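## Task

Take the foam block off the low shelf and set it completely inside the back tote. The front tote is whichever tote sits closest to the open edge of the bench. The totes and the cartons below the bench must not be shifted or rotated. The robot must not tip over or finish leaning, or the task fails. The block has to stay inside the tote on its own, without the robot holding it there.

## Robot and tools

ROBOT. A simulated Hello Robot Stretch 4, about 1.6 m tall. It has an omni-wheel base whose rim lies within 0.23 m of the base origin, a lift that rides up a mast, and a single arm that telescopes straight forward. On the arm is a wrist with yaw, pitch and roll joints and a two-finger gripper. Four cameras are fixed to the robot. head_camera sits atop the mast and looks forward and down; turn the base to look anywhere else. head_left_camera and head_right_camera are fisheyes on either side of it, aimed more steeply down, and they show the base and arm. wrist_camera sits behind the fingers and looks along them, with the fingertips near the bottom of its image.

FRAMES. Base frame: origin on the floor below the base centre, x ahead, y to the left, z up. hand_pose is given in this frame and marks a point between the open fingertips (URDF link pinch). With all wrist joints at zero its axes line up with the base frame. The printed value may be slightly wrong. The odometry frame is the base frame as it was when the scene began. base_odometry counts wheel rotation, so any slipping shows up as travel. Heading runs from -3.142 to 3.142 and is positive to the left.

execute_actions. Argument "actions" is a list holding one action or none; an empty list only reports state and images. An action can contain "base", "joints" or both, optionally with "pace" and "contact_limits". The other form is {"end_of_arm": "enable_torque"} by itself, which re-powers wrist or gripper motors that switched off. All motions in an action begin at once and may end at different times. No action runs longer than 15 s.
- base: exactly one key, always an offset from where the base last reported itself. translate_m drives straight, metres, positive forward, -2 to 2. strafe_m slides sideways, metres, positive left, -2 to 2. rotate_rad turns in place, radians, positive counter-clockwise seen from above, -3.2 to 3.2.
- joints: a single dict of absolute targets keyed by joint name. lift_m 0 to 1.2 m (tolerance 0.004). arm_m 0 to 0.55 m of extension (0.004). wrist_yaw_rad -1.134 to 4.276 (0 pointing ahead, positive left, 3.14 stowed backward; above 3.4 the arm may block it; 0.02). wrist_pitch_rad -1.117 to 4.259 (0 level, 1.57 pointing down; 0.05). wrist_roll_rad -1.117 to 4.259 (positive is clockwise viewed from behind the gripper; 0 puts both fingers level; 0.02). gripper_m -0.038 to 0.141, the fingertip gap in metres; values under 0 press the tips together (0.004).
- A joint target outside its range is clipped and run, and the result notes it. An unknown key or any other bad value rejects the whole call and nothing moves.
- A joint or base left out of an action may still be driving toward its earlier target, and the status lines will not reveal that.
- pace: "slow", "default", "fast" or "max" (default if omitted). Base top speeds 0.1, 0.3, 0.4, 0.6 m/s and 1, 2, 3, 4 rad/s respectively. With the lift above 0.2 at the start of a base move, speed is further capped, falling to 0.3 m/s and 1 rad/s at lift 1.2.
- contact_limits: only {"arm_m": value}, 0 (gentlest) to 0.75 (firmest), default 0.5; the arm stops with contact_stop when it pushes harder.
- cameras: list of head_camera, head_left_camera, head_right_camera, wrist_camera or "all". Omitted, null or ["all"] gives every camera; [] gives none. Image sizes: head_camera 420x560, the fisheyes 420x672, wrist_camera 616x392.

wait: seconds from 0 to 10; nothing new is commanded, then state and images come back. zoom_image: camera plus region [x0, y0, x1, y1] in pixels of that camera's latest full image, top-left origin, at most 504 by 504. read_manual: returns only licence texts. finished_scene: scene number 1 or 2; it cannot be undone, reports success and gives the next task. A reply with no tool call ends every remaining scene.

RESULTS. The pictures line lists cameras in image order. joint_positions, hand_pose and base_odometry give current values. If turned_by_wheels and turned_by_imu differ by over about 0.1 rad, the base likely hit something or slipped, and the heading is off by roughly their difference. base_tilt is in degrees, forward and right positive, with a fixed bias up to about 1.5. lidar_m has 12 distances in metres for 30-degree sectors, the first centred ahead and going counter-clockwise (4th left, 7th behind, 10th right); "-" means nothing seen or closer than 0.25 m; it covers heights from about 0.15 m to robot height and can miss clear objects and thin legs. wrist_depth_mm is a 7 by 7 grid of depths in mm (100 to 2000), rows from top left. base_status and joint_status: done, off_target (resting off target and possibly still pushing), contact_stop_at_<key>, limit_stop_at_<name>, time_out, torque_fault. After a stop the part drops its target; lift, arm or wheels may go slack until next commanded. on_its_own lists uncommanded behaviour; its "held at" value is a target, not a position. motor_effort is percent of maximum, positive toward higher joint values, with the peak in brackets; wheel motors positive turn the base right. Once a result reports a stop, later calls in that same reply do not run.

GRASPING. Command gripper_m below the object's width; going lower squeezes harder and pulls it toward the wrist. Neither the reading nor done proves a grasp: check images and a clear shift in gripper_m effort. If the tips jam on a surface below, raise the lift.

AVOID. Tilting the gripper up while rolled can trigger limit_stop_at_own_body; to unfold at scene start send lift_m 0.4 with wrist_yaw_rad 0. Over 1 kg held with arm_m above 0.2 while driving or turning risks tipping, worse at fast paces; steady high pushes can tip it too. Leaning past 6 degrees gives limit_stop_at_tilt and freezes lift, arm and wheels. A wrist motor straining at its maximum goes limp with torque_fault; resend enable_torque. Do not bump totes or cartons; release the item so it rests fully inside the tote by itself, since loose items can get nudged. The robot keeps its last command while you think.

Each tool is called after ">>>" by a JSON object that holds its "fn" and its "kwargs", one argument or row to a line.

## Session

>>> {"fn": "execute_actions", "kwargs": {
  "actions": []
}}

Scene clock: 0.00 s.
base_odometry: x=+0.000 y=+0.000 heading=+0.000 (m, m, rad; odometry frame)
turned_by_wheels: +0.000 (rad since the last result)
turned_by_imu: +0.000 (rad since the last result)
base_tilt: forward=-0.9 right=+0.3 (deg)
lidar_m: 1.61 2.28 2.25 0.95 0.82 0.81 0.94 2.06 1.91 2.03 1.39 1.39
base_status: not commanded
joint_positions: lift_m=+0.134 arm_m=+0.003 wrist_yaw_rad=+3.213 wrist_pitch_rad=-0.012 wrist_roll_rad=-0.013 gripper_m=+0.057
joint_status: not commanded
motor_effort: lift_m=+20 arm_m=+0 wrist_yaw_rad=+1 wrist_pitch_rad=-6 wrist_roll_rad=-1 gripper_m=-3 wheel_0=+0 wheel_1=+0 wheel_2=+0 (%)
hand_pose: x=-0.1204 y=+0.0666 z=+0.3153 quat_wxyz=(-0.036, +0.006, -0.006, +0.999) (m; base frame)
wrist_depth_mm: - 139 138 1281 1008 831 723 / - - 137 1255 1025 842 723 / - 107 138 1182 1060 866 741 / - 117 142 1308 1078 866 750 / 188 236 - 1397 1098 917 788 / 198 1255 1078 1008 931 183 820 / 195 820 768 759 110 676 668
pictures: head_camera, head_left_camera, head_right_camera, wrist_camera
Images, in order (width x height): head_camera 420x560, head_left_camera 420x672, head_right_camera 420x672, wrist_camera 616x392.

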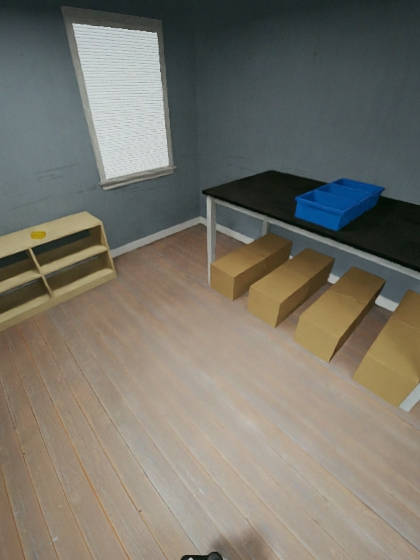

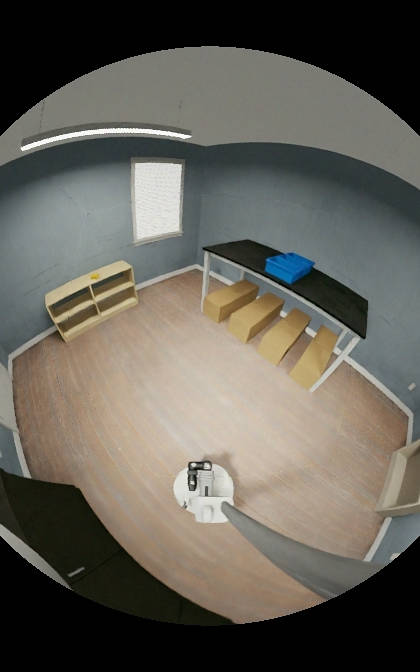

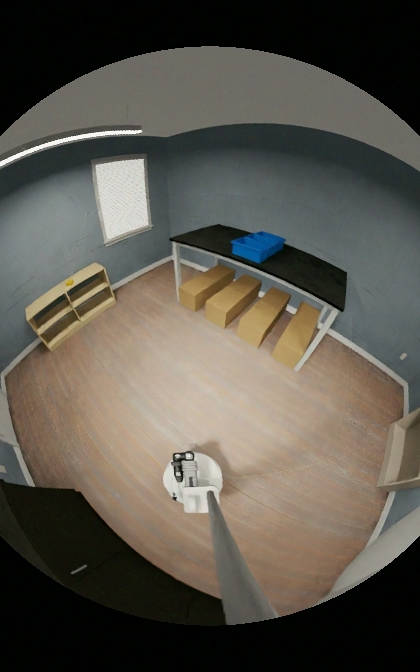

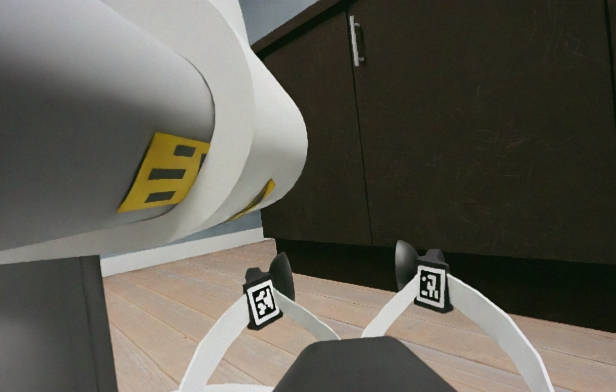

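>>> {"fn": "execute_actions", "kwargs": {
  "actions": [
    {"base":{"rotate_rad":0.785},"joints":{"lift_m":0.62,"wrist_yaw_rad":0,"wrist_pitch_rad":0.4,"gripper_m":0.13}}
  ],
  "cameras": []
}}

>>> {"fn": "execute_actions", "kwargs": {
  "actions": [
    {"base":{"strafe_m":-0.33},"pace":"fast"}
  ],
  "cameras": []
}}

>>> {"fn": "execute_actions", "kwargs": {
  "actions": [
    {"base":{"translate_m":1.65},"pace":"fast"}
  ],
  "cameras": ["head_camera","wrist_camera"]
}}

Scene clock: 4.13 s.
base_odometry: x=+0.000 y=+0.000 heading=+0.785 (m, m, rad; odometry frame)
turned_by_wheels: +0.785 (rad since the last result)
turned_by_imu: +0.783 (rad since the last result)
base_tilt: forward=-0.9 right=+0.2 (deg)
lidar_m: 2.26 2.06 0.86 0.80 0.85 1.14 2.07 1.90 2.44 1.37 1.45 1.97
base_status: done
joint_positions: lift_m=+0.146 arm_m=+0.003 wrist_yaw_rad=+2.905 wrist_pitch_rad=+0.287 wrist_roll_rad=-0.013 gripper_m=+0.130
joint_status: lift_m limit_stop_at_own_body (moved +0.012 of +0.486); wrist_yaw_rad limit_stop_at_own_body (moved -0.308 of -3.213); wrist_pitch_rad limit_stop_at_own_body (moved +0.299 of +0.412); the others done
on_its_own: wrist_yaw_rad is held at +2.906, not at your +0.000, since a limit_stop_at_own_body; wrist_pitch_rad is held at +0.286, not at your +0.400, since a limit_stop_at_own_body; lift_m is slack since a limit_stop_at_own_body (your +0.620 is given up); arm_m is slack since a limit_stop_at_own_body
motor_effort: lift_m=+20(27) arm_m=+0(0) wrist_yaw_rad=+1(7) wrist_pitch_rad=-5(6) wrist_roll_rad=+0(1) gripper_m=-1(2) wheel_0=-1(7) wheel_1=-1(4) wheel_2=-1(6) (%)
hand_pose: x=-0.0749 y=+0.1497 z=+0.2420 quat_wxyz=(+0.116, -0.143, +0.011, +0.983) (m; base frame)
wrist_depth_mm: 147 1921 - - - 1042 798 / 205 - - - - 1078 831 / 1921 - - 1863 1537 1205 917 / 1537 1366 1205 1098 1008 931 866 / 976 891 831 778 732 634 654 / 290 273 216 242 219 500 525 / 228 218 205 196 110 433 439
pictures: none
No camera images: the call's "cameras" was empty. Leave "cameras" out to get every camera's image.

not run: a stop came earlier in this reply.

not run: a stop came earlier in this reply.

>>> {"fn": "execute_actions", "kwargs": {
  "actions": [
    {"base":{"strafe_m":-0.33},"joints":{"lift_m":0.62,"wrist_yaw_rad":0,"wrist_pitch_rad":0},"pace":"fast"}
  ],
  "cameras": []
}}

>>> {"fn": "execute_actions", "kwargs": {
  "actions": [
    {"base":{"translate_m":1.65},"joints":{"wrist_pitch_rad":0.4},"pace":"fast"}
  ],
  "cameras": ["head_camera","wrist_camera"]
}}

Scene clock: 7.47 s.
base_odometry: x=+0.233 y=-0.233 heading=+0.785 (m, m, rad; odometry frame)
turned_by_wheels: +0.000 (rad since the last result)
turned_by_imu: -0.001 (rad since the last result)
base_tilt: forward=-0.9 right=+0.2 (deg)
lidar_m: 2.28 2.34 1.20 1.12 1.19 1.60 1.80 1.82 2.07 1.06 1.09 1.48
base_status: done
joint_positions: lift_m=+0.620 arm_m=+0.003 wrist_yaw_rad=+0.001 wrist_pitch_rad=+0.002 wrist_roll_rad=-0.013 gripper_m=+0.130
joint_status: all done
on_its_own: arm_m is slack since a limit_stop_at_own_body
motor_effort: lift_m=+25(27) arm_m=+0(0) wrist_yaw_rad=-1(5) wrist_pitch_rad=-7(11) wrist_roll_rad=+0(0) gripper_m=+2(0) wheel_0=+0(14) wheel_1=+0(11) wheel_2=+0(1) (%)
hand_pose: x=+0.4621 y=-0.0873 z=+0.7971 quat_wxyz=(+1.000, -0.006, +0.001, +0.000) (m; base frame)
wrist_depth_mm: - - - - - - - / - - - - - - - / - - - - - - - / - - - - - - - / - - - - - - - / - - 216 - 1983 1863 1983 / - - 1808 1708 110 1576 1537
pictures: none
No camera images: the call's "cameras" was empty. Leave "cameras" out to get every camera's image.

Scene clock: 12.90 s.
base_odometry: x=+1.401 y=+0.933 heading=+0.785 (m, m, rad; odometry frame)
turned_by_wheels: +0.000 (rad since the last result)
turned_by_imu: -0.006 (rad since the last result)
base_tilt: forward=-0.9 right=+0.3 (deg)
lidar_m: 0.61 0.65 0.85 1.78 1.63 1.69 3.45 1.51 1.08 1.02 1.49 0.67
base_status: done
joint_positions: lift_m=+0.620 arm_m=+0.003 wrist_yaw_rad=+0.000 wrist_pitch_rad=+0.402 wrist_roll_rad=-0.013 gripper_m=+0.130
joint_status: all done
on_its_own: arm_m is slack since a limit_stop_at_own_body
motor_effort: lift_m=+25(26) arm_m=+0(0) wrist_yaw_rad=+0(0) wrist_pitch_rad=-5(5) wrist_roll_rad=+0(0) gripper_m=-2(0) wheel_0=-1(6) wheel_1=+0(5) wheel_2=+0(10) (%)
hand_pose: x=+0.4391 y=-0.0874 z=+0.6850 quat_wxyz=(+0.980, -0.006, +0.200, +0.001) (m; base frame)
wrist_depth_mm: 715 715 723 732 741 750 750 / 759 768 778 778 778 788 798 / 809 798 778 699 634 580 715 / 621 564 496 492 484 477 488 / 492 480 723 842 809 654 559 / 798 591 216 683 621 591 580 / 661 615 597 574 110 759 691
pictures: head_camera, wrist_camera
Images, in order (width x height): head_camera 420x560, wrist_camera 616x392.

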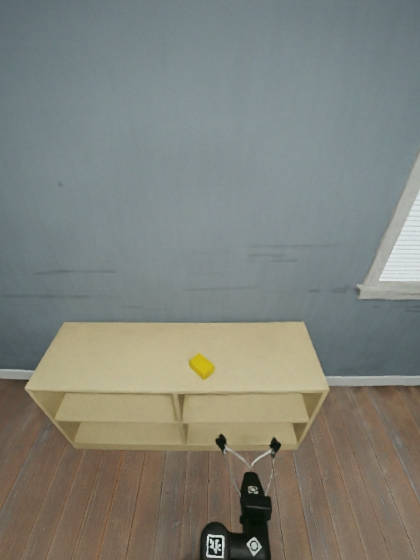

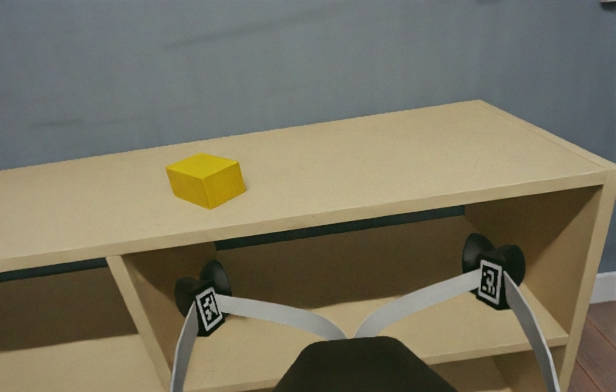

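>>> {"fn": "execute_actions", "kwargs": {
  "actions": [
    {"base":{"strafe_m":-0.1},"joints":{"lift_m":0.66,"wrist_yaw_rad":0.85,"arm_m":0.35}}
  ],
  "cameras": ["head_camera","wrist_camera"]
}}

Scene clock: 18.90 s.
base_odometry: x=+1.471 y=+0.862 heading=+0.785 (m, m, rad; odometry frame)
turned_by_wheels: +0.000 (rad since the last result)
turned_by_imu: -0.002 (rad since the last result)
base_tilt: forward=-0.9 right=+0.2 (deg)
lidar_m: 0.63 0.66 0.89 1.88 1.70 1.78 3.76 1.35 0.95 0.92 1.49 0.69
base_status: done
joint_positions: lift_m=+0.660 arm_m=+0.349 wrist_yaw_rad=+0.850 wrist_pitch_rad=+0.402 wrist_roll_rad=-0.013 gripper_m=+0.130
joint_status: all done
motor_effort: lift_m=+26(27) arm_m=+8(9) wrist_yaw_rad=+3(6) wrist_pitch_rad=-6(6) wrist_roll_rad=+0(1) gripper_m=+0(0) wheel_0=+0(6) wheel_1=+1(8) wheel_2=-1(1) (%)
hand_pose: x=+0.7605 y=+0.1417 z=+0.7249 quat_wxyz=(+0.892, -0.088, +0.179, +0.405) (m; base frame)
wrist_depth_mm: 1499 991 707 549 449 379 336 / 1576 1160 778 591 480 402 353 / 1661 1308 842 654 512 427 373 / 750 676 621 580 530 452 392 / 574 508 473 445 427 377 394 / 1366 404 216 347 329 312 324 / 1182 340 303 249 110 287 276
pictures: head_camera, wrist_camera
Images, in order (width x height): head_camera 420x560, wrist_camera 616x392.

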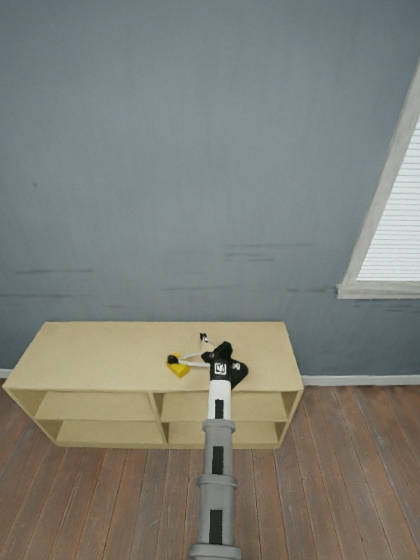

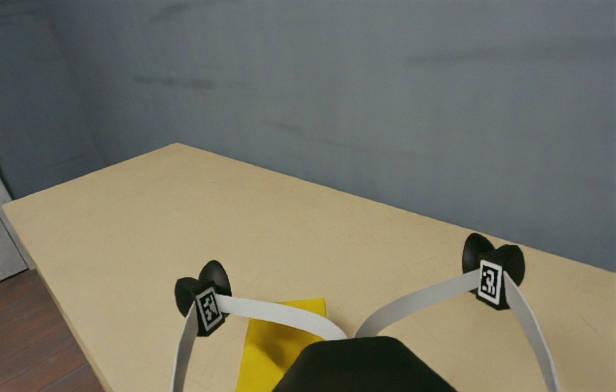

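>>> {"fn": "execute_actions", "kwargs": {
  "actions": [
    {"joints":{"lift_m":0.59,"arm_m":0.305}}
  ],
  "cameras": ["head_camera","wrist_camera"]
}}

Scene clock: 21.03 s.
base_odometry: x=+1.471 y=+0.862 heading=+0.785 (m, m, rad; odometry frame)
turned_by_wheels: +0.000 (rad since the last result)
turned_by_imu: -0.001 (rad since the last result)
base_tilt: forward=-0.9 right=+0.2 (deg)
lidar_m: 0.63 0.64 0.87 1.89 1.69 1.77 3.74 1.36 0.97 0.92 1.49 0.68
base_status: not commanded
joint_positions: lift_m=+0.590 arm_m=+0.306 wrist_yaw_rad=+0.850 wrist_pitch_rad=+0.402 wrist_roll_rad=-0.013 gripper_m=+0.130
joint_status: all done
motor_effort: lift_m=+15(25) arm_m=-8(3) wrist_yaw_rad=+2(2) wrist_pitch_rad=-5(5) wrist_roll_rad=-2(1) gripper_m=-2(2) wheel_0=+0(0) wheel_1=+1(1) wheel_2=-1(1) (%)
hand_pose: x=+0.7182 y=+0.1417 z=+0.6558 quat_wxyz=(+0.892, -0.088, +0.179, +0.405) (m; base frame)
wrist_depth_mm: 1537 1098 778 603 496 418 370 / 1618 1281 866 661 535 445 389 / 1618 750 661 603 530 459 410 / 621 492 455 421 394 370 351 / 1576 373 343 248 303 276 282 / 1308 661 216 227 236 228 237 / 1098 640 234 221 110 210 201
pictures: head_camera, wrist_camera
Images, in order (width x height): head_camera 420x560, wrist_camera 616x392.

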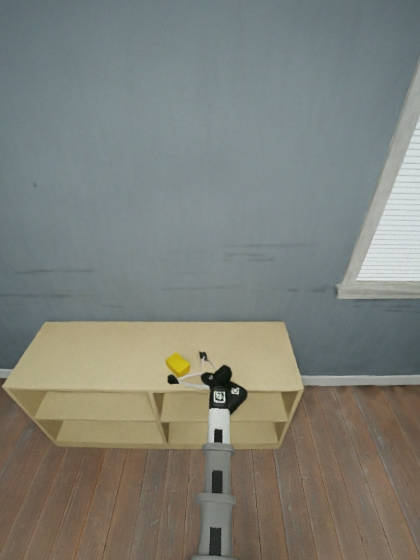

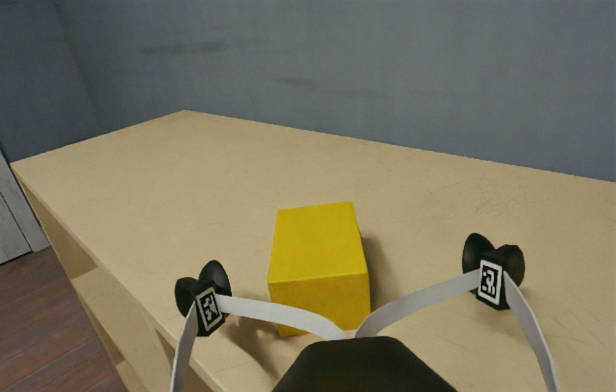

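>>> {"fn": "execute_actions", "kwargs": {
  "actions": [
    {"base":{"strafe_m":0.025},"joints":{"lift_m":0.58}}
  ],
  "cameras": ["wrist_camera"]
}}

>>> {"fn": "execute_actions", "kwargs": {
  "actions": [
    {"joints":{"gripper_m":0.015}}
  ],
  "cameras": ["wrist_camera"]
}}

>>> {"fn": "execute_actions", "kwargs": {
  "actions": [
    {"joints":{"lift_m":0.7}}
  ],
  "cameras": ["wrist_camera"]
}}

Scene clock: 23.77 s.
base_odometry: x=+1.454 y=+0.880 heading=+0.785 (m, m, rad; odometry frame)
turned_by_wheels: +0.000 (rad since the last result)
turned_by_imu: -0.001 (rad since the last result)
base_tilt: forward=-1.0 right=+0.2 (deg)
lidar_m: 0.63 0.66 0.87 1.85 1.67 1.75 3.74 1.43 0.98 0.95 1.46 0.67
base_status: done
joint_positions: lift_m=+0.580 arm_m=+0.306 wrist_yaw_rad=+0.850 wrist_pitch_rad=+0.402 wrist_roll_rad=-0.013 gripper_m=+0.130
joint_status: all done
motor_effort: lift_m=+15(15) arm_m=-8(8) wrist_yaw_rad=+3(4) wrist_pitch_rad=-5(6) wrist_roll_rad=+0(0) gripper_m=+0(2) wheel_0=+0(9) wheel_1=-1(7) wheel_2=+0(2) (%)
hand_pose: x=+0.7182 y=+0.1417 z=+0.6458 quat_wxyz=(+0.892, -0.088, +0.179, +0.405) (m; base frame)
wrist_depth_mm: 1499 1078 778 609 496 418 370 / 1576 1281 866 661 530 442 389 / 1576 699 627 564 521 455 407 / 597 466 430 399 373 349 332 / 1537 355 327 239 265 262 267 / 1308 647 216 207 206 216 224 / 1078 627 222 209 110 198 191
pictures: wrist_camera
Images, in order (width x height): wrist_camera 616x392.

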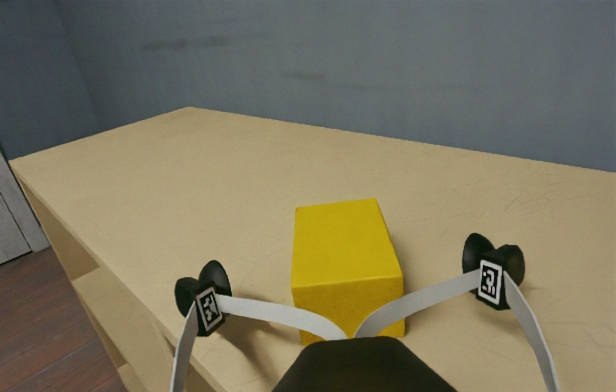

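Scene clock: 25.83 s.
base_odometry: x=+1.454 y=+0.880 heading=+0.785 (m, m, rad; odometry frame)
turned_by_wheels: +0.000 (rad since the last result)
turned_by_imu: -0.001 (rad since the last result)
base_tilt: forward=-0.9 right=+0.2 (deg)
lidar_m: 0.62 0.66 0.88 1.85 1.66 1.72 3.74 1.42 0.98 0.95 1.48 0.67
base_status: not commanded
joint_positions: lift_m=+0.580 arm_m=+0.306 wrist_yaw_rad=+0.850 wrist_pitch_rad=+0.402 wrist_roll_rad=-0.013 gripper_m=+0.015
joint_status: all done
motor_effort: lift_m=+15(15) arm_m=-8(8) wrist_yaw_rad=+3(1) wrist_pitch_rad=-6(5) wrist_roll_rad=+0(1) gripper_m=-23(25) wheel_0=+0(0) wheel_1=-1(1) wheel_2=+0(0) (%)
hand_pose: x=+0.7182 y=+0.1417 z=+0.6458 quat_wxyz=(+0.892, -0.088, +0.179, +0.405) (m; base frame)
wrist_depth_mm: 1499 1098 778 603 496 421 370 / 1576 1255 866 654 525 442 392 / 1537 707 627 564 521 452 404 / 597 466 430 399 373 349 330 / 1537 355 327 224 214 278 268 / 1281 640 191 195 194 183 223 / 1078 621 221 146 110 198 187
pictures: wrist_camera
Images, in order (width x height): wrist_camera 616x392.

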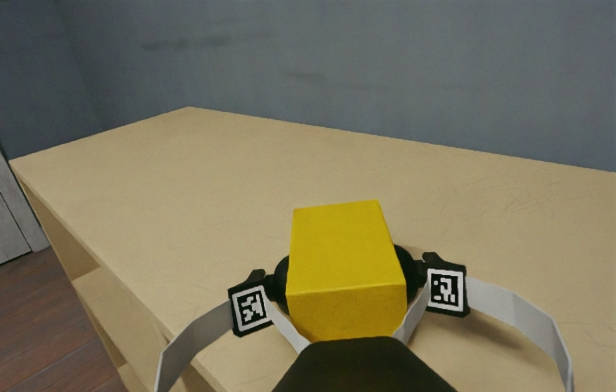

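Scene clock: 27.37 s.
base_odometry: x=+1.454 y=+0.880 heading=+0.785 (m, m, rad; odometry frame)
turned_by_wheels: +0.000 (rad since the last result)
turned_by_imu: +0.000 (rad since the last result)
base_tilt: forward=-0.9 right=+0.2 (deg)
lidar_m: 0.62 0.66 0.86 1.85 1.67 1.75 3.73 1.44 1.00 0.95 1.48 0.68
base_status: not commanded
joint_positions: lift_m=+0.700 arm_m=+0.306 wrist_yaw_rad=+0.850 wrist_pitch_rad=+0.402 wrist_roll_rad=-0.013 gripper_m=+0.015
joint_status: all done
motor_effort: lift_m=+26(27) arm_m=-8(8) wrist_yaw_rad=+3(2) wrist_pitch_rad=-6(6) wrist_roll_rad=-2(0) gripper_m=-23(22) wheel_0=+0(0) wheel_1=-1(1) wheel_2=+0(0) (%)
hand_pose: x=+0.7182 y=+0.1417 z=+0.7649 quat_wxyz=(+0.892, -0.088, +0.179, +0.405) (m; base frame)
wrist_depth_mm: 1499 1078 778 609 496 418 370 / 1576 1281 866 661 530 445 389 / 1618 1537 931 715 569 469 410 / 1618 778 723 683 585 500 430 / 1661 585 549 224 214 469 439 / 1499 484 191 195 195 183 373 / 1255 768 362 146 110 334 315
pictures: wrist_camera
Images, in order (width x height): wrist_camera 616x392.

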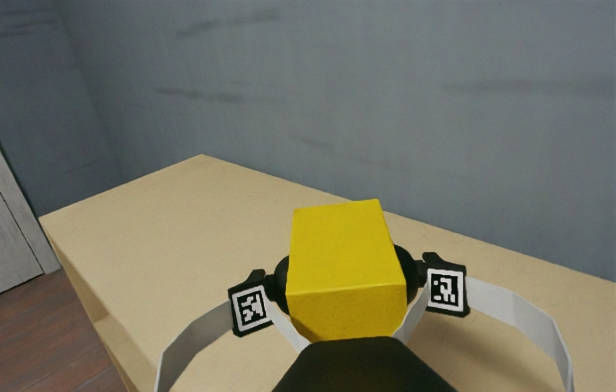

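>>> {"fn": "execute_actions", "kwargs": {
  "actions": [
    {"base":{"translate_m":-0.95},"joints":{"lift_m":1.15,"arm_m":0,"wrist_yaw_rad":0},"pace":"fast"}
  ],
  "cameras": []
}}

>>> {"fn": "execute_actions", "kwargs": {
  "actions": [
    {"base":{"rotate_rad":-1.571}}
  ]
}}

Scene clock: 35.63 s.
base_odometry: x=+0.781 y=+0.208 heading=+0.785 (m, m, rad; odometry frame)
turned_by_wheels: +0.000 (rad since the last result)
turned_by_imu: +0.000 (rad since the last result)
base_tilt: forward=-1.0 right=+0.2 (deg)
lidar_m: 1.58 1.64 1.95 1.25 1.28 1.74 2.51 2.53 1.03 0.97 1.00 2.05
base_status: done
joint_positions: lift_m=+1.150 arm_m=+0.004 wrist_yaw_rad=+0.000 wrist_pitch_rad=+0.403 wrist_roll_rad=-0.013 gripper_m=+0.015
joint_status: arm_m off_target (ended at +0.004, target +0.000); the others done
joint sent to its limit — the command would take arm_m past its lower limit, so that joint was sent only as far as its limit.
motor_effort: lift_m=+26(28) arm_m=-8(4) wrist_yaw_rad=+4(8) wrist_pitch_rad=-7(8) wrist_roll_rad=+0(1) gripper_m=-17(18) wheel_0=+1(4) wheel_1=+0(5) wheel_2=-2(10) (%)
hand_pose: x=+0.4403 y=-0.0874 z=+1.2148 quat_wxyz=(+0.980, -0.006, +0.200, +0.001) (m; base frame)
wrist_depth_mm: 1576 1618 1618 1618 1618 1661 1661 / 1708 1661 1708 1708 1756 1808 1756 / 1808 1863 1808 1808 1863 1863 1921 / 1983 1863 1863 1708 1983 - - / - 1863 1863 224 214 - - / - - 191 195 195 183 1708 / 1863 1756 1661 146 110 1576 1464
pictures: none
No camera images: the call's "cameras" was empty. Leave "cameras" out to get every camera's image.

Scene clock: 38.30 s.
base_odometry: x=+0.781 y=+0.208 heading=-0.786 (m, m, rad; odometry frame)
turned_by_wheels: -1.571 (rad since the last result)
turned_by_imu: -1.571 (rad since the last result)
base_tilt: forward=-0.9 right=+0.3 (deg)
lidar_m: 0.97 1.02 2.06 1.58 1.63 1.95 1.26 1.28 1.74 2.48 2.54 1.04
base_status: done
joint_positions: lift_m=+1.150 arm_m=+0.004 wrist_yaw_rad=+0.000 wrist_pitch_rad=+0.403 wrist_roll_rad=-0.013 gripper_m=+0.015
joint_status: not commanded
motor_effort: lift_m=+25(26) arm_m=-7(7) wrist_yaw_rad=+3(3) wrist_pitch_rad=-7(7) wrist_roll_rad=+0(0) gripper_m=-20(19) wheel_0=+2(5) wheel_1=+2(8) wheel_2=+0(4) (%)
hand_pose: x=+0.4403 y=-0.0874 z=+1.2148 quat_wxyz=(+0.980, -0.006, +0.200, +0.001) (m; base frame)
wrist_depth_mm: 1537 1537 1537 1537 1576 1576 1576 / 1618 1618 1618 1661 1661 1661 1708 / 1708 1708 1464 1060 1281 1182 1098 / 1281 1182 976 891 946 917 904 / 946 931 917 224 214 1808 - / - 1863 191 195 194 183 1756 / 1808 1430 1397 146 110 1308 1160
pictures: head_camera, head_left_camera, head_right_camera, wrist_camera
Images, in order (width x height): head_camera 420x560, head_left_camera 420x672, head_right_camera 420x672, wrist_camera 616x392.

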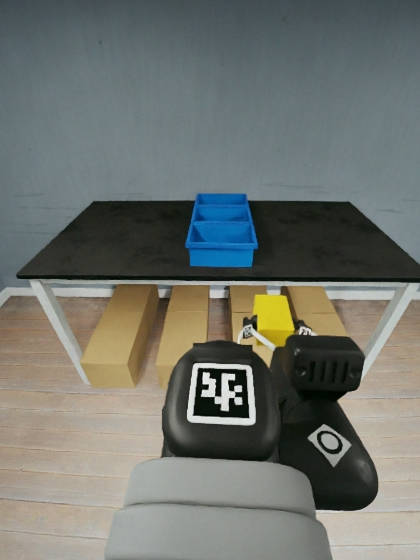

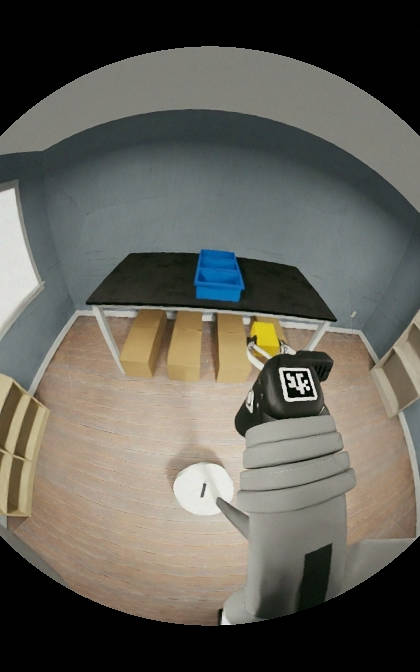

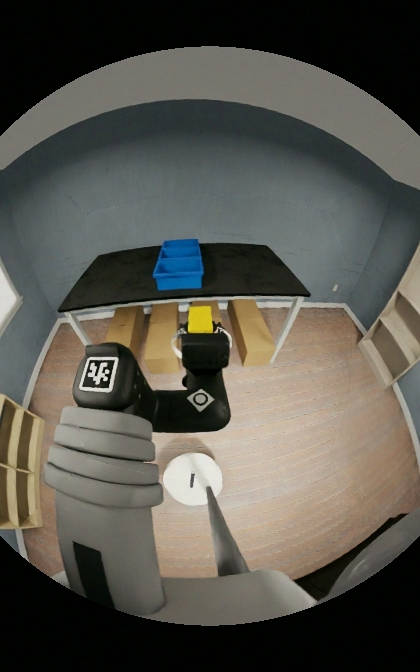

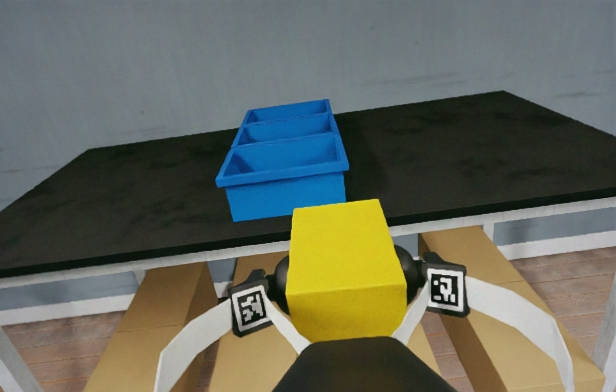

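>>> {"fn": "execute_actions", "kwargs": {
  "actions": [
    {"base":{"strafe_m":0.035},"joints":{"lift_m":1.19}}
  ],
  "cameras": []
}}

>>> {"fn": "execute_actions", "kwargs": {
  "actions": [
    {"base":{"translate_m":0.65},"joints":{"arm_m":0.42}}
  ]
}}

Scene clock: 40.97 s.
base_odometry: x=+0.806 y=+0.233 heading=-0.786 (m, m, rad; odometry frame)
turned_by_wheels: +0.000 (rad since the last result)
turned_by_imu: -0.001 (rad since the last result)
base_tilt: forward=-1.0 right=+0.2 (deg)
lidar_m: 0.97 1.02 2.02 1.55 1.61 1.95 1.28 1.30 1.74 2.51 2.56 1.02
base_status: done
joint_positions: lift_m=+1.190 arm_m=+0.004 wrist_yaw_rad=+0.000 wrist_pitch_rad=+0.403 wrist_roll_rad=-0.013 gripper_m=+0.015
joint_status: all done
motor_effort: lift_m=+26(27) arm_m=-8(8) wrist_yaw_rad=+2(1) wrist_pitch_rad=-7(7) wrist_roll_rad=-1(0) gripper_m=-20(20) wheel_0=+1(6) wheel_1=-1(9) wheel_2=+0(3) (%)
hand_pose: x=+0.4403 y=-0.0874 z=+1.2547 quat_wxyz=(+0.980, -0.006, +0.200, +0.001) (m; base frame)
wrist_depth_mm: 1499 1537 1537 1537 1576 1576 1618 / 1618 1618 1618 1618 1661 1661 1661 / 1756 1708 1708 1255 1430 1308 1229 / 1808 1281 1118 904 991 976 917 / 1008 946 946 224 214 1708 - / - - 191 195 194 183 1756 / 1808 1537 1464 146 111 1397 1229
pictures: none
No camera images: the call's "cameras" was empty. Leave "cameras" out to get every camera's image.

Scene clock: 44.63 s.
base_odometry: x=+1.265 y=-0.227 heading=-0.786 (m, m, rad; odometry frame)
turned_by_wheels: +0.000 (rad since the last result)
turned_by_imu: -0.003 (rad since the last result)
base_tilt: forward=-0.9 right=+0.2 (deg)
lidar_m: 0.32 0.34 0.46 1.59 1.63 2.64 1.91 1.95 2.62 2.45 0.49 0.33
base_status: done
joint_positions: lift_m=+1.190 arm_m=+0.419 wrist_yaw_rad=+0.000 wrist_pitch_rad=+0.402 wrist_roll_rad=-0.013 gripper_m=+0.015
joint_status: all done
motor_effort: lift_m=+26(26) arm_m=+7(9) wrist_yaw_rad=+0(3) wrist_pitch_rad=-6(7) wrist_roll_rad=+1(0) gripper_m=-21(22) wheel_0=-1(7) wheel_1=+0(3) wheel_2=-1(10) (%)
hand_pose: x=+0.8550 y=-0.0874 z=+1.2548 quat_wxyz=(+0.980, -0.006, +0.200, +0.001) (m; base frame)
wrist_depth_mm: 535 544 544 549 554 559 559 / 569 574 574 585 585 591 597 / 603 615 615 621 627 634 640 / 647 661 668 654 668 683 691 / 699 699 723 224 214 723 723 / 741 741 191 195 194 183 603 / 654 627 488 146 110 544 512
pictures: head_camera, head_left_camera, head_right_camera, wrist_camera
Images, in order (width x height): head_camera 420x560, head_left_camera 420x672, head_right_camera 420x672, wrist_camera 616x392.

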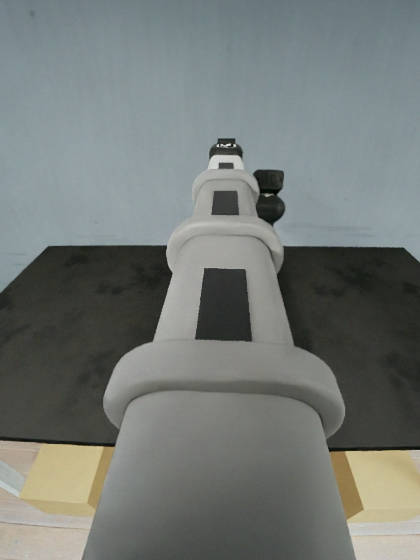

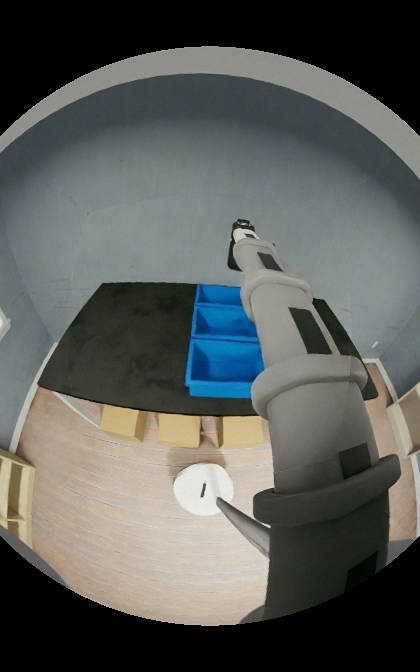

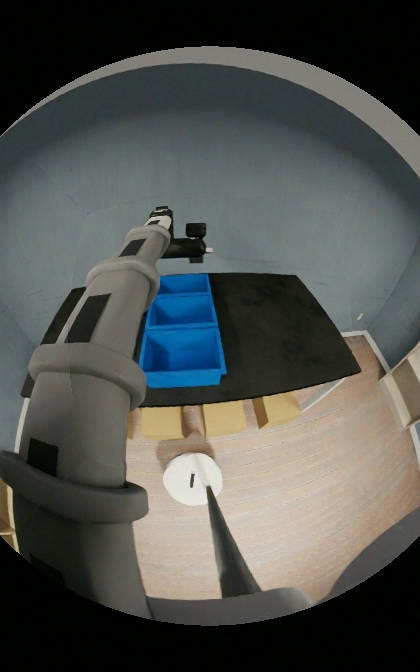

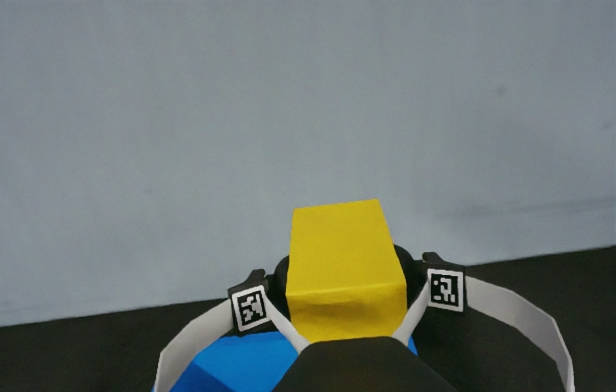

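>>> {"fn": "execute_actions", "kwargs": {
  "actions": [
    {"joints":{"arm_m":0.54,"wrist_pitch_rad":0.9}}
  ],
  "cameras": ["head_right_camera","wrist_camera"]
}}

Scene clock: 46.87 s.
base_odometry: x=+1.265 y=-0.227 heading=-0.786 (m, m, rad; odometry frame)
turned_by_wheels: +0.000 (rad since the last result)
turned_by_imu: -0.001 (rad since the last result)
base_tilt: forward=-0.9 right=+0.2 (deg)
lidar_m: 0.33 0.32 0.45 1.61 1.61 2.62 1.92 1.97 2.61 2.46 0.48 0.33
base_status: not commanded
joint_positions: lift_m=+1.190 arm_m=+0.539 wrist_yaw_rad=+0.000 wrist_pitch_rad=+0.901 wrist_roll_rad=-0.013 gripper_m=+0.015
joint_status: all done
motor_effort: lift_m=+26(26) arm_m=+8(11) wrist_yaw_rad=-1(0) wrist_pitch_rad=-4(5) wrist_roll_rad=+0(0) gripper_m=-21(19) wheel_0=-1(1) wheel_1=+0(0) wheel_2=+0(1) (%)
hand_pose: x=+0.8886 y=-0.0874 z=+1.1416 quat_wxyz=(+0.900, -0.006, +0.436, +0.003) (m; base frame)
wrist_depth_mm: 473 484 492 508 521 535 544 / 539 549 569 585 603 603 597 / 621 621 621 603 580 559 539 / 603 580 559 397 394 508 492 / 544 424 462 224 214 462 449 / 492 399 191 195 194 183 415 / 452 343 418 146 110 392 382
pictures: head_right_camera, wrist_camera
Images, in order (width x height): head_right_camera 420x672, wrist_camera 616x392.

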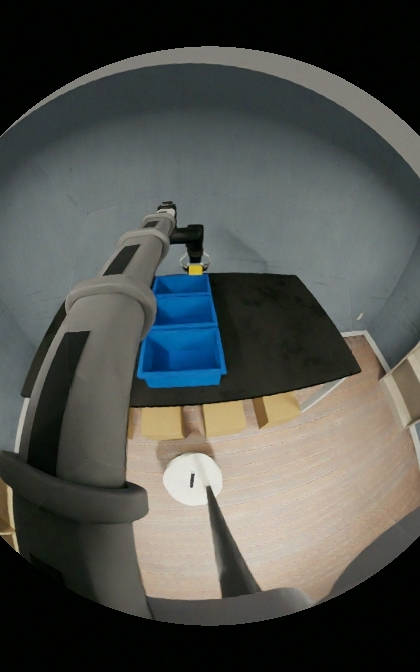

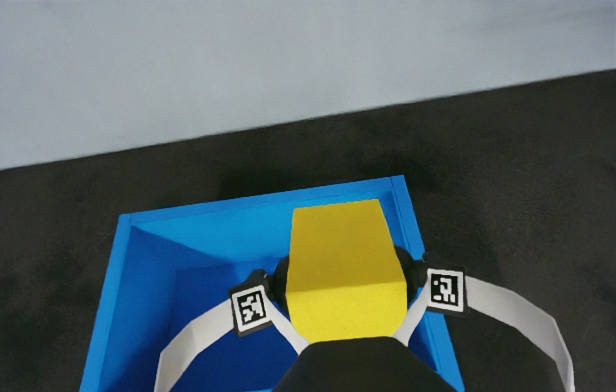

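>>> {"fn": "execute_actions", "kwargs": {
  "actions": [
    {"base":{"strafe_m":0.065}}
  ],
  "cameras": []
}}

>>> {"fn": "execute_actions", "kwargs": {
  "actions": [
    {"joints":{"lift_m":1.07},"pace":"slow"}
  ],
  "cameras": ["head_right_camera","wrist_camera"]
}}

Scene clock: 49.63 s.
base_odometry: x=+1.311 y=-0.181 heading=-0.786 (m, m, rad; odometry frame)
turned_by_wheels: +0.000 (rad since the last result)
turned_by_imu: -0.001 (rad since the last result)
base_tilt: forward=-0.9 right=+0.2 (deg)
lidar_m: 0.31 0.34 0.46 1.54 1.57 2.08 1.92 1.98 2.64 2.52 0.47 0.33
base_status: done
joint_positions: lift_m=+1.190 arm_m=+0.539 wrist_yaw_rad=+0.000 wrist_pitch_rad=+0.901 wrist_roll_rad=-0.013 gripper_m=+0.015
joint_status: not commanded
motor_effort: lift_m=+26(25) arm_m=+8(8) wrist_yaw_rad=+1(0) wrist_pitch_rad=-4(3) wrist_roll_rad=-1(0) gripper_m=-23(20) wheel_0=+0(3) wheel_1=+0(11) wheel_2=+0(0) (%)
hand_pose: x=+0.8886 y=-0.0874 z=+1.1416 quat_wxyz=(+0.900, -0.006, +0.436, +0.003) (m; base frame)
wrist_depth_mm: 469 484 496 504 521 530 544 / 535 549 564 580 603 597 597 / 621 621 621 603 580 554 539 / 603 580 559 397 394 480 492 / 539 525 427 224 214 379 449 / 492 477 191 195 195 183 413 / 452 433 407 146 110 301 289
pictures: none
No camera images: the call's "cameras" was empty. Leave "cameras" out to get every camera's image.

Scene clock: 51.47 s.
base_odometry: x=+1.311 y=-0.181 heading=-0.786 (m, m, rad; odometry frame)
turned_by_wheels: +0.000 (rad since the last result)
turned_by_imu: -0.001 (rad since the last result)
base_tilt: forward=-0.9 right=+0.2 (deg)
lidar_m: 0.32 0.34 0.47 1.52 1.57 2.08 1.92 1.96 2.60 2.52 0.48 0.35
base_status: not commanded
joint_positions: lift_m=+1.070 arm_m=+0.539 wrist_yaw_rad=+0.000 wrist_pitch_rad=+0.901 wrist_roll_rad=-0.013 gripper_m=+0.015
joint_status: all done
motor_effort: lift_m=+14(26) arm_m=+7(8) wrist_yaw_rad=+2(0) wrist_pitch_rad=-3(6) wrist_roll_rad=-1(0) gripper_m=-21(18) wheel_0=+0(0) wheel_1=+0(0) wheel_2=+0(0) (%)
hand_pose: x=+0.8887 y=-0.0874 z=+1.0225 quat_wxyz=(+0.900, -0.006, +0.435, +0.003) (m; base frame)
wrist_depth_mm: 469 480 496 508 512 508 492 / 530 525 517 496 469 294 439 / 496 320 307 314 322 304 392 / 439 300 366 359 366 322 232 / 397 268 364 224 213 317 229 / 355 258 191 195 194 183 216 / 325 214 192 146 110 185 271
pictures: head_right_camera, wrist_camera
Images, in order (width x height): head_right_camera 420x672, wrist_camera 616x392.

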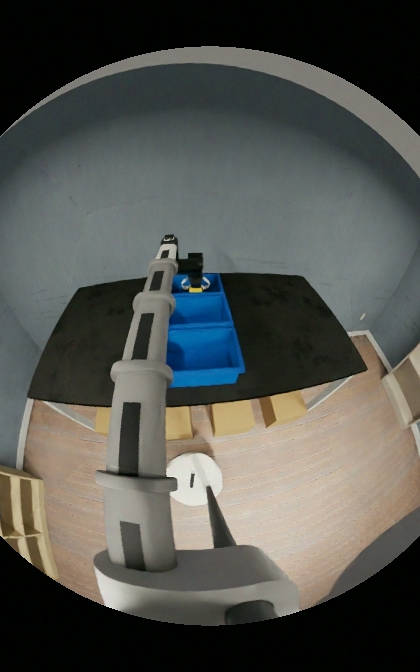

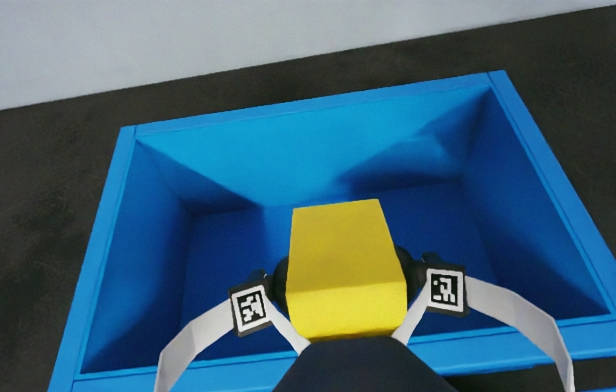

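>>> {"fn": "execute_actions", "kwargs": {
  "actions": [
    {"base":{"translate_m":0.045},"pace":"slow"}
  ],
  "cameras": []
}}

>>> {"fn": "execute_actions", "kwargs": {
  "actions": [
    {"joints":{"lift_m":1.035},"pace":"slow"}
  ],
  "cameras": ["wrist_camera"]
}}

>>> {"fn": "execute_actions", "kwargs": {
  "actions": [
    {"joints":{"gripper_m":0.085}}
  ],
  "cameras": ["wrist_camera"]
}}

>>> {"fn": "execute_actions", "kwargs": {
  "actions": [
    {"joints":{"lift_m":1.17}}
  ]
}}

Scene clock: 54.47 s.
base_odometry: x=+1.343 y=-0.213 heading=-0.786 (m, m, rad; odometry frame)
turned_by_wheels: +0.000 (rad since the last result)
turned_by_imu: -0.001 (rad since the last result)
base_tilt: forward=-0.9 right=+0.2 (deg)
lidar_m: 0.27 0.29 0.39 1.55 1.58 2.12 1.96 2.01 2.69 2.51 0.41 0.29
base_status: done
joint_positions: lift_m=+1.070 arm_m=+0.539 wrist_yaw_rad=+0.000 wrist_pitch_rad=+0.901 wrist_roll_rad=-0.013 gripper_m=+0.015
joint_status: not commanded
motor_effort: lift_m=+15(14) arm_m=+7(7) wrist_yaw_rad=+0(0) wrist_pitch_rad=-3(3) wrist_roll_rad=+1(0) gripper_m=-22(21) wheel_0=+2(4) wheel_1=+1(8) wheel_2=-1(9) (%)
hand_pose: x=+0.8887 y=-0.0874 z=+1.0225 quat_wxyz=(+0.900, -0.006, +0.435, +0.003) (m; base frame)
wrist_depth_mm: 424 436 445 455 469 480 477 / 484 496 496 488 469 449 439 / 496 473 455 436 271 264 392 / 439 277 290 285 298 298 232 / 394 268 351 224 214 315 228 / 355 258 191 195 195 183 223 / 324 235 304 146 110 285 247
pictures: none
No camera images: the call's "cameras" was empty. Leave "cameras" out to get every camera's image.

Scene clock: 55.60 s.
base_odometry: x=+1.343 y=-0.213 heading=-0.786 (m, m, rad; odometry frame)
turned_by_wheels: +0.000 (rad since the last result)
turned_by_imu: +0.000 (rad since the last result)
base_tilt: forward=-0.9 right=+0.2 (deg)
lidar_m: 0.25 0.28 0.39 1.55 1.57 2.12 1.97 2.01 2.70 2.53 0.42 0.29
base_status: not commanded
joint_positions: lift_m=+1.035 arm_m=+0.539 wrist_yaw_rad=+0.000 wrist_pitch_rad=+0.901 wrist_roll_rad=-0.013 gripper_m=+0.015
joint_status: all done
motor_effort: lift_m=+15(15) arm_m=+7(7) wrist_yaw_rad=+1(0) wrist_pitch_rad=-3(4) wrist_roll_rad=-1(0) gripper_m=-21(23) wheel_0=+2(2) wheel_1=+1(1) wheel_2=-1(1) (%)
hand_pose: x=+0.8887 y=-0.0874 z=+0.9875 quat_wxyz=(+0.900, -0.006, +0.436, +0.003) (m; base frame)
wrist_depth_mm: 424 436 445 459 459 452 442 / 477 469 459 439 418 236 377 / 439 249 246 248 255 258 216 / 384 264 290 286 298 298 220 / 216 268 325 224 213 291 229 / 193 259 191 195 194 183 223 / 179 235 271 146 110 254 241
pictures: wrist_camera
Images, in order (width x height): wrist_camera 616x392.

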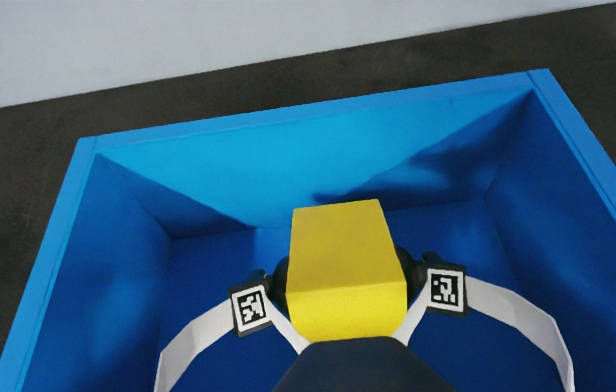

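Scene clock: 57.10 s.
base_odometry: x=+1.343 y=-0.213 heading=-0.786 (m, m, rad; odometry frame)
turned_by_wheels: +0.000 (rad since the last result)
turned_by_imu: +0.000 (rad since the last result)
base_tilt: forward=-0.9 right=+0.2 (deg)
lidar_m: 0.26 0.28 0.40 1.55 1.57 2.12 1.95 2.01 2.68 2.52 0.42 0.30
base_status: not commanded
joint_positions: lift_m=+1.035 arm_m=+0.539 wrist_yaw_rad=+0.000 wrist_pitch_rad=+0.901 wrist_roll_rad=-0.013 gripper_m=+0.085
joint_status: all done
motor_effort: lift_m=+15(14) arm_m=+7(7) wrist_yaw_rad=+0(0) wrist_pitch_rad=-3(3) wrist_roll_rad=+0(0) gripper_m=-3(21) wheel_0=+2(2) wheel_1=+1(1) wheel_2=-1(1) (%)
hand_pose: x=+0.8887 y=-0.0874 z=+0.9875 quat_wxyz=(+0.900, -0.006, +0.436, +0.003) (m; base frame)
wrist_depth_mm: 424 433 445 455 459 452 442 / 477 469 455 436 418 236 377 / 442 249 246 248 254 258 216 / 384 265 290 298 309 297 221 / 216 268 325 268 264 285 228 / 193 259 221 245 235 196 236 / 179 250 270 265 110 252 227
pictures: wrist_camera
Images, in order (width x height): wrist_camera 616x392.

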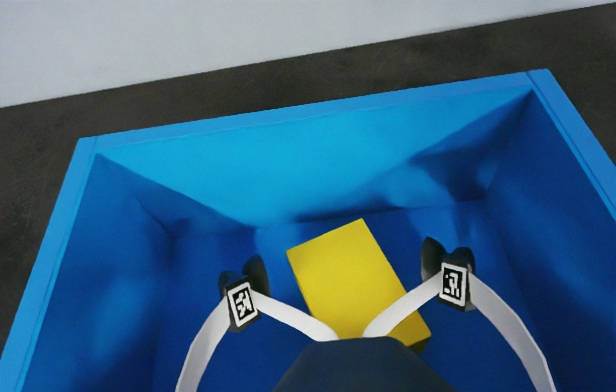

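Scene clock: 58.73 s.
base_odometry: x=+1.343 y=-0.213 heading=-0.786 (m, m, rad; odometry frame)
turned_by_wheels: +0.000 (rad since the last result)
turned_by_imu: -0.001 (rad since the last result)
base_tilt: forward=-0.9 right=+0.2 (deg)
lidar_m: 0.26 0.27 0.39 1.54 1.57 2.11 1.98 2.00 2.68 2.52 0.40 0.30
base_status: not commanded
joint_positions: lift_m=+1.170 arm_m=+0.539 wrist_yaw_rad=+0.000 wrist_pitch_rad=+0.901 wrist_roll_rad=-0.013 gripper_m=+0.085
joint_status: all done
motor_effort: lift_m=+26(28) arm_m=+7(7) wrist_yaw_rad=+0(1) wrist_pitch_rad=-3(3) wrist_roll_rad=-1(0) gripper_m=-2(5) wheel_0=+2(2) wheel_1=+1(1) wheel_2=-1(1) (%)
hand_pose: x=+0.8887 y=-0.0874 z=+1.1215 quat_wxyz=(+0.900, -0.006, +0.436, +0.003) (m; base frame)
wrist_depth_mm: 427 436 445 459 469 480 492 / 480 496 508 521 539 559 554 / 564 574 574 569 549 530 517 / 574 554 535 517 500 477 466 / 517 496 355 377 373 319 433 / 469 452 221 413 399 196 394 / 427 413 389 392 110 364 317
pictures: head_camera, head_left_camera, head_right_camera, wrist_camera
Images, in order (width x height): head_camera 420x560, head_left_camera 420x672, head_right_camera 420x672, wrist_camera 616x392.

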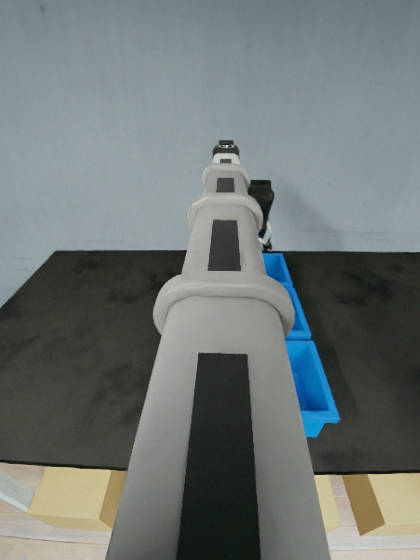

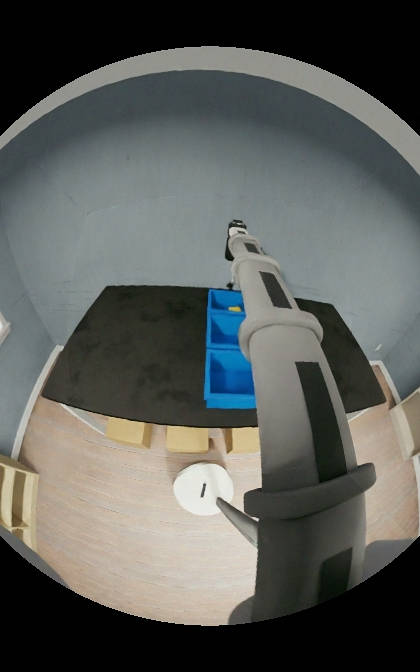

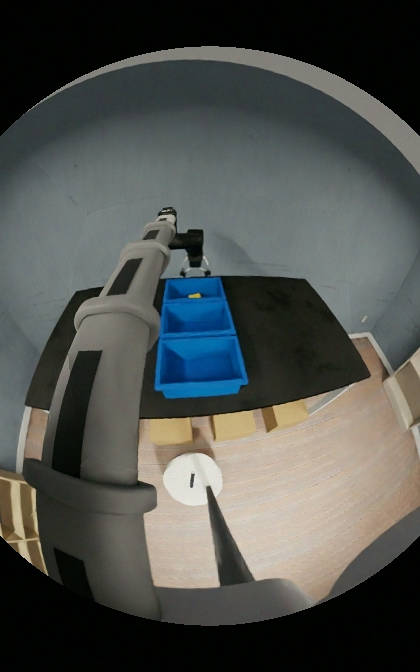

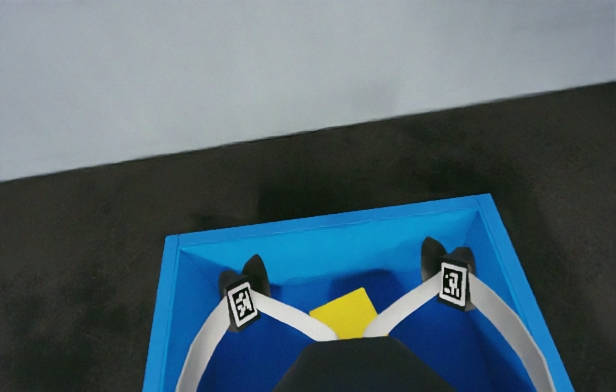

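>>> {"fn": "finished_scene", "kwargs": {
  "scene": 1
}}

The scene is finished: the task was done.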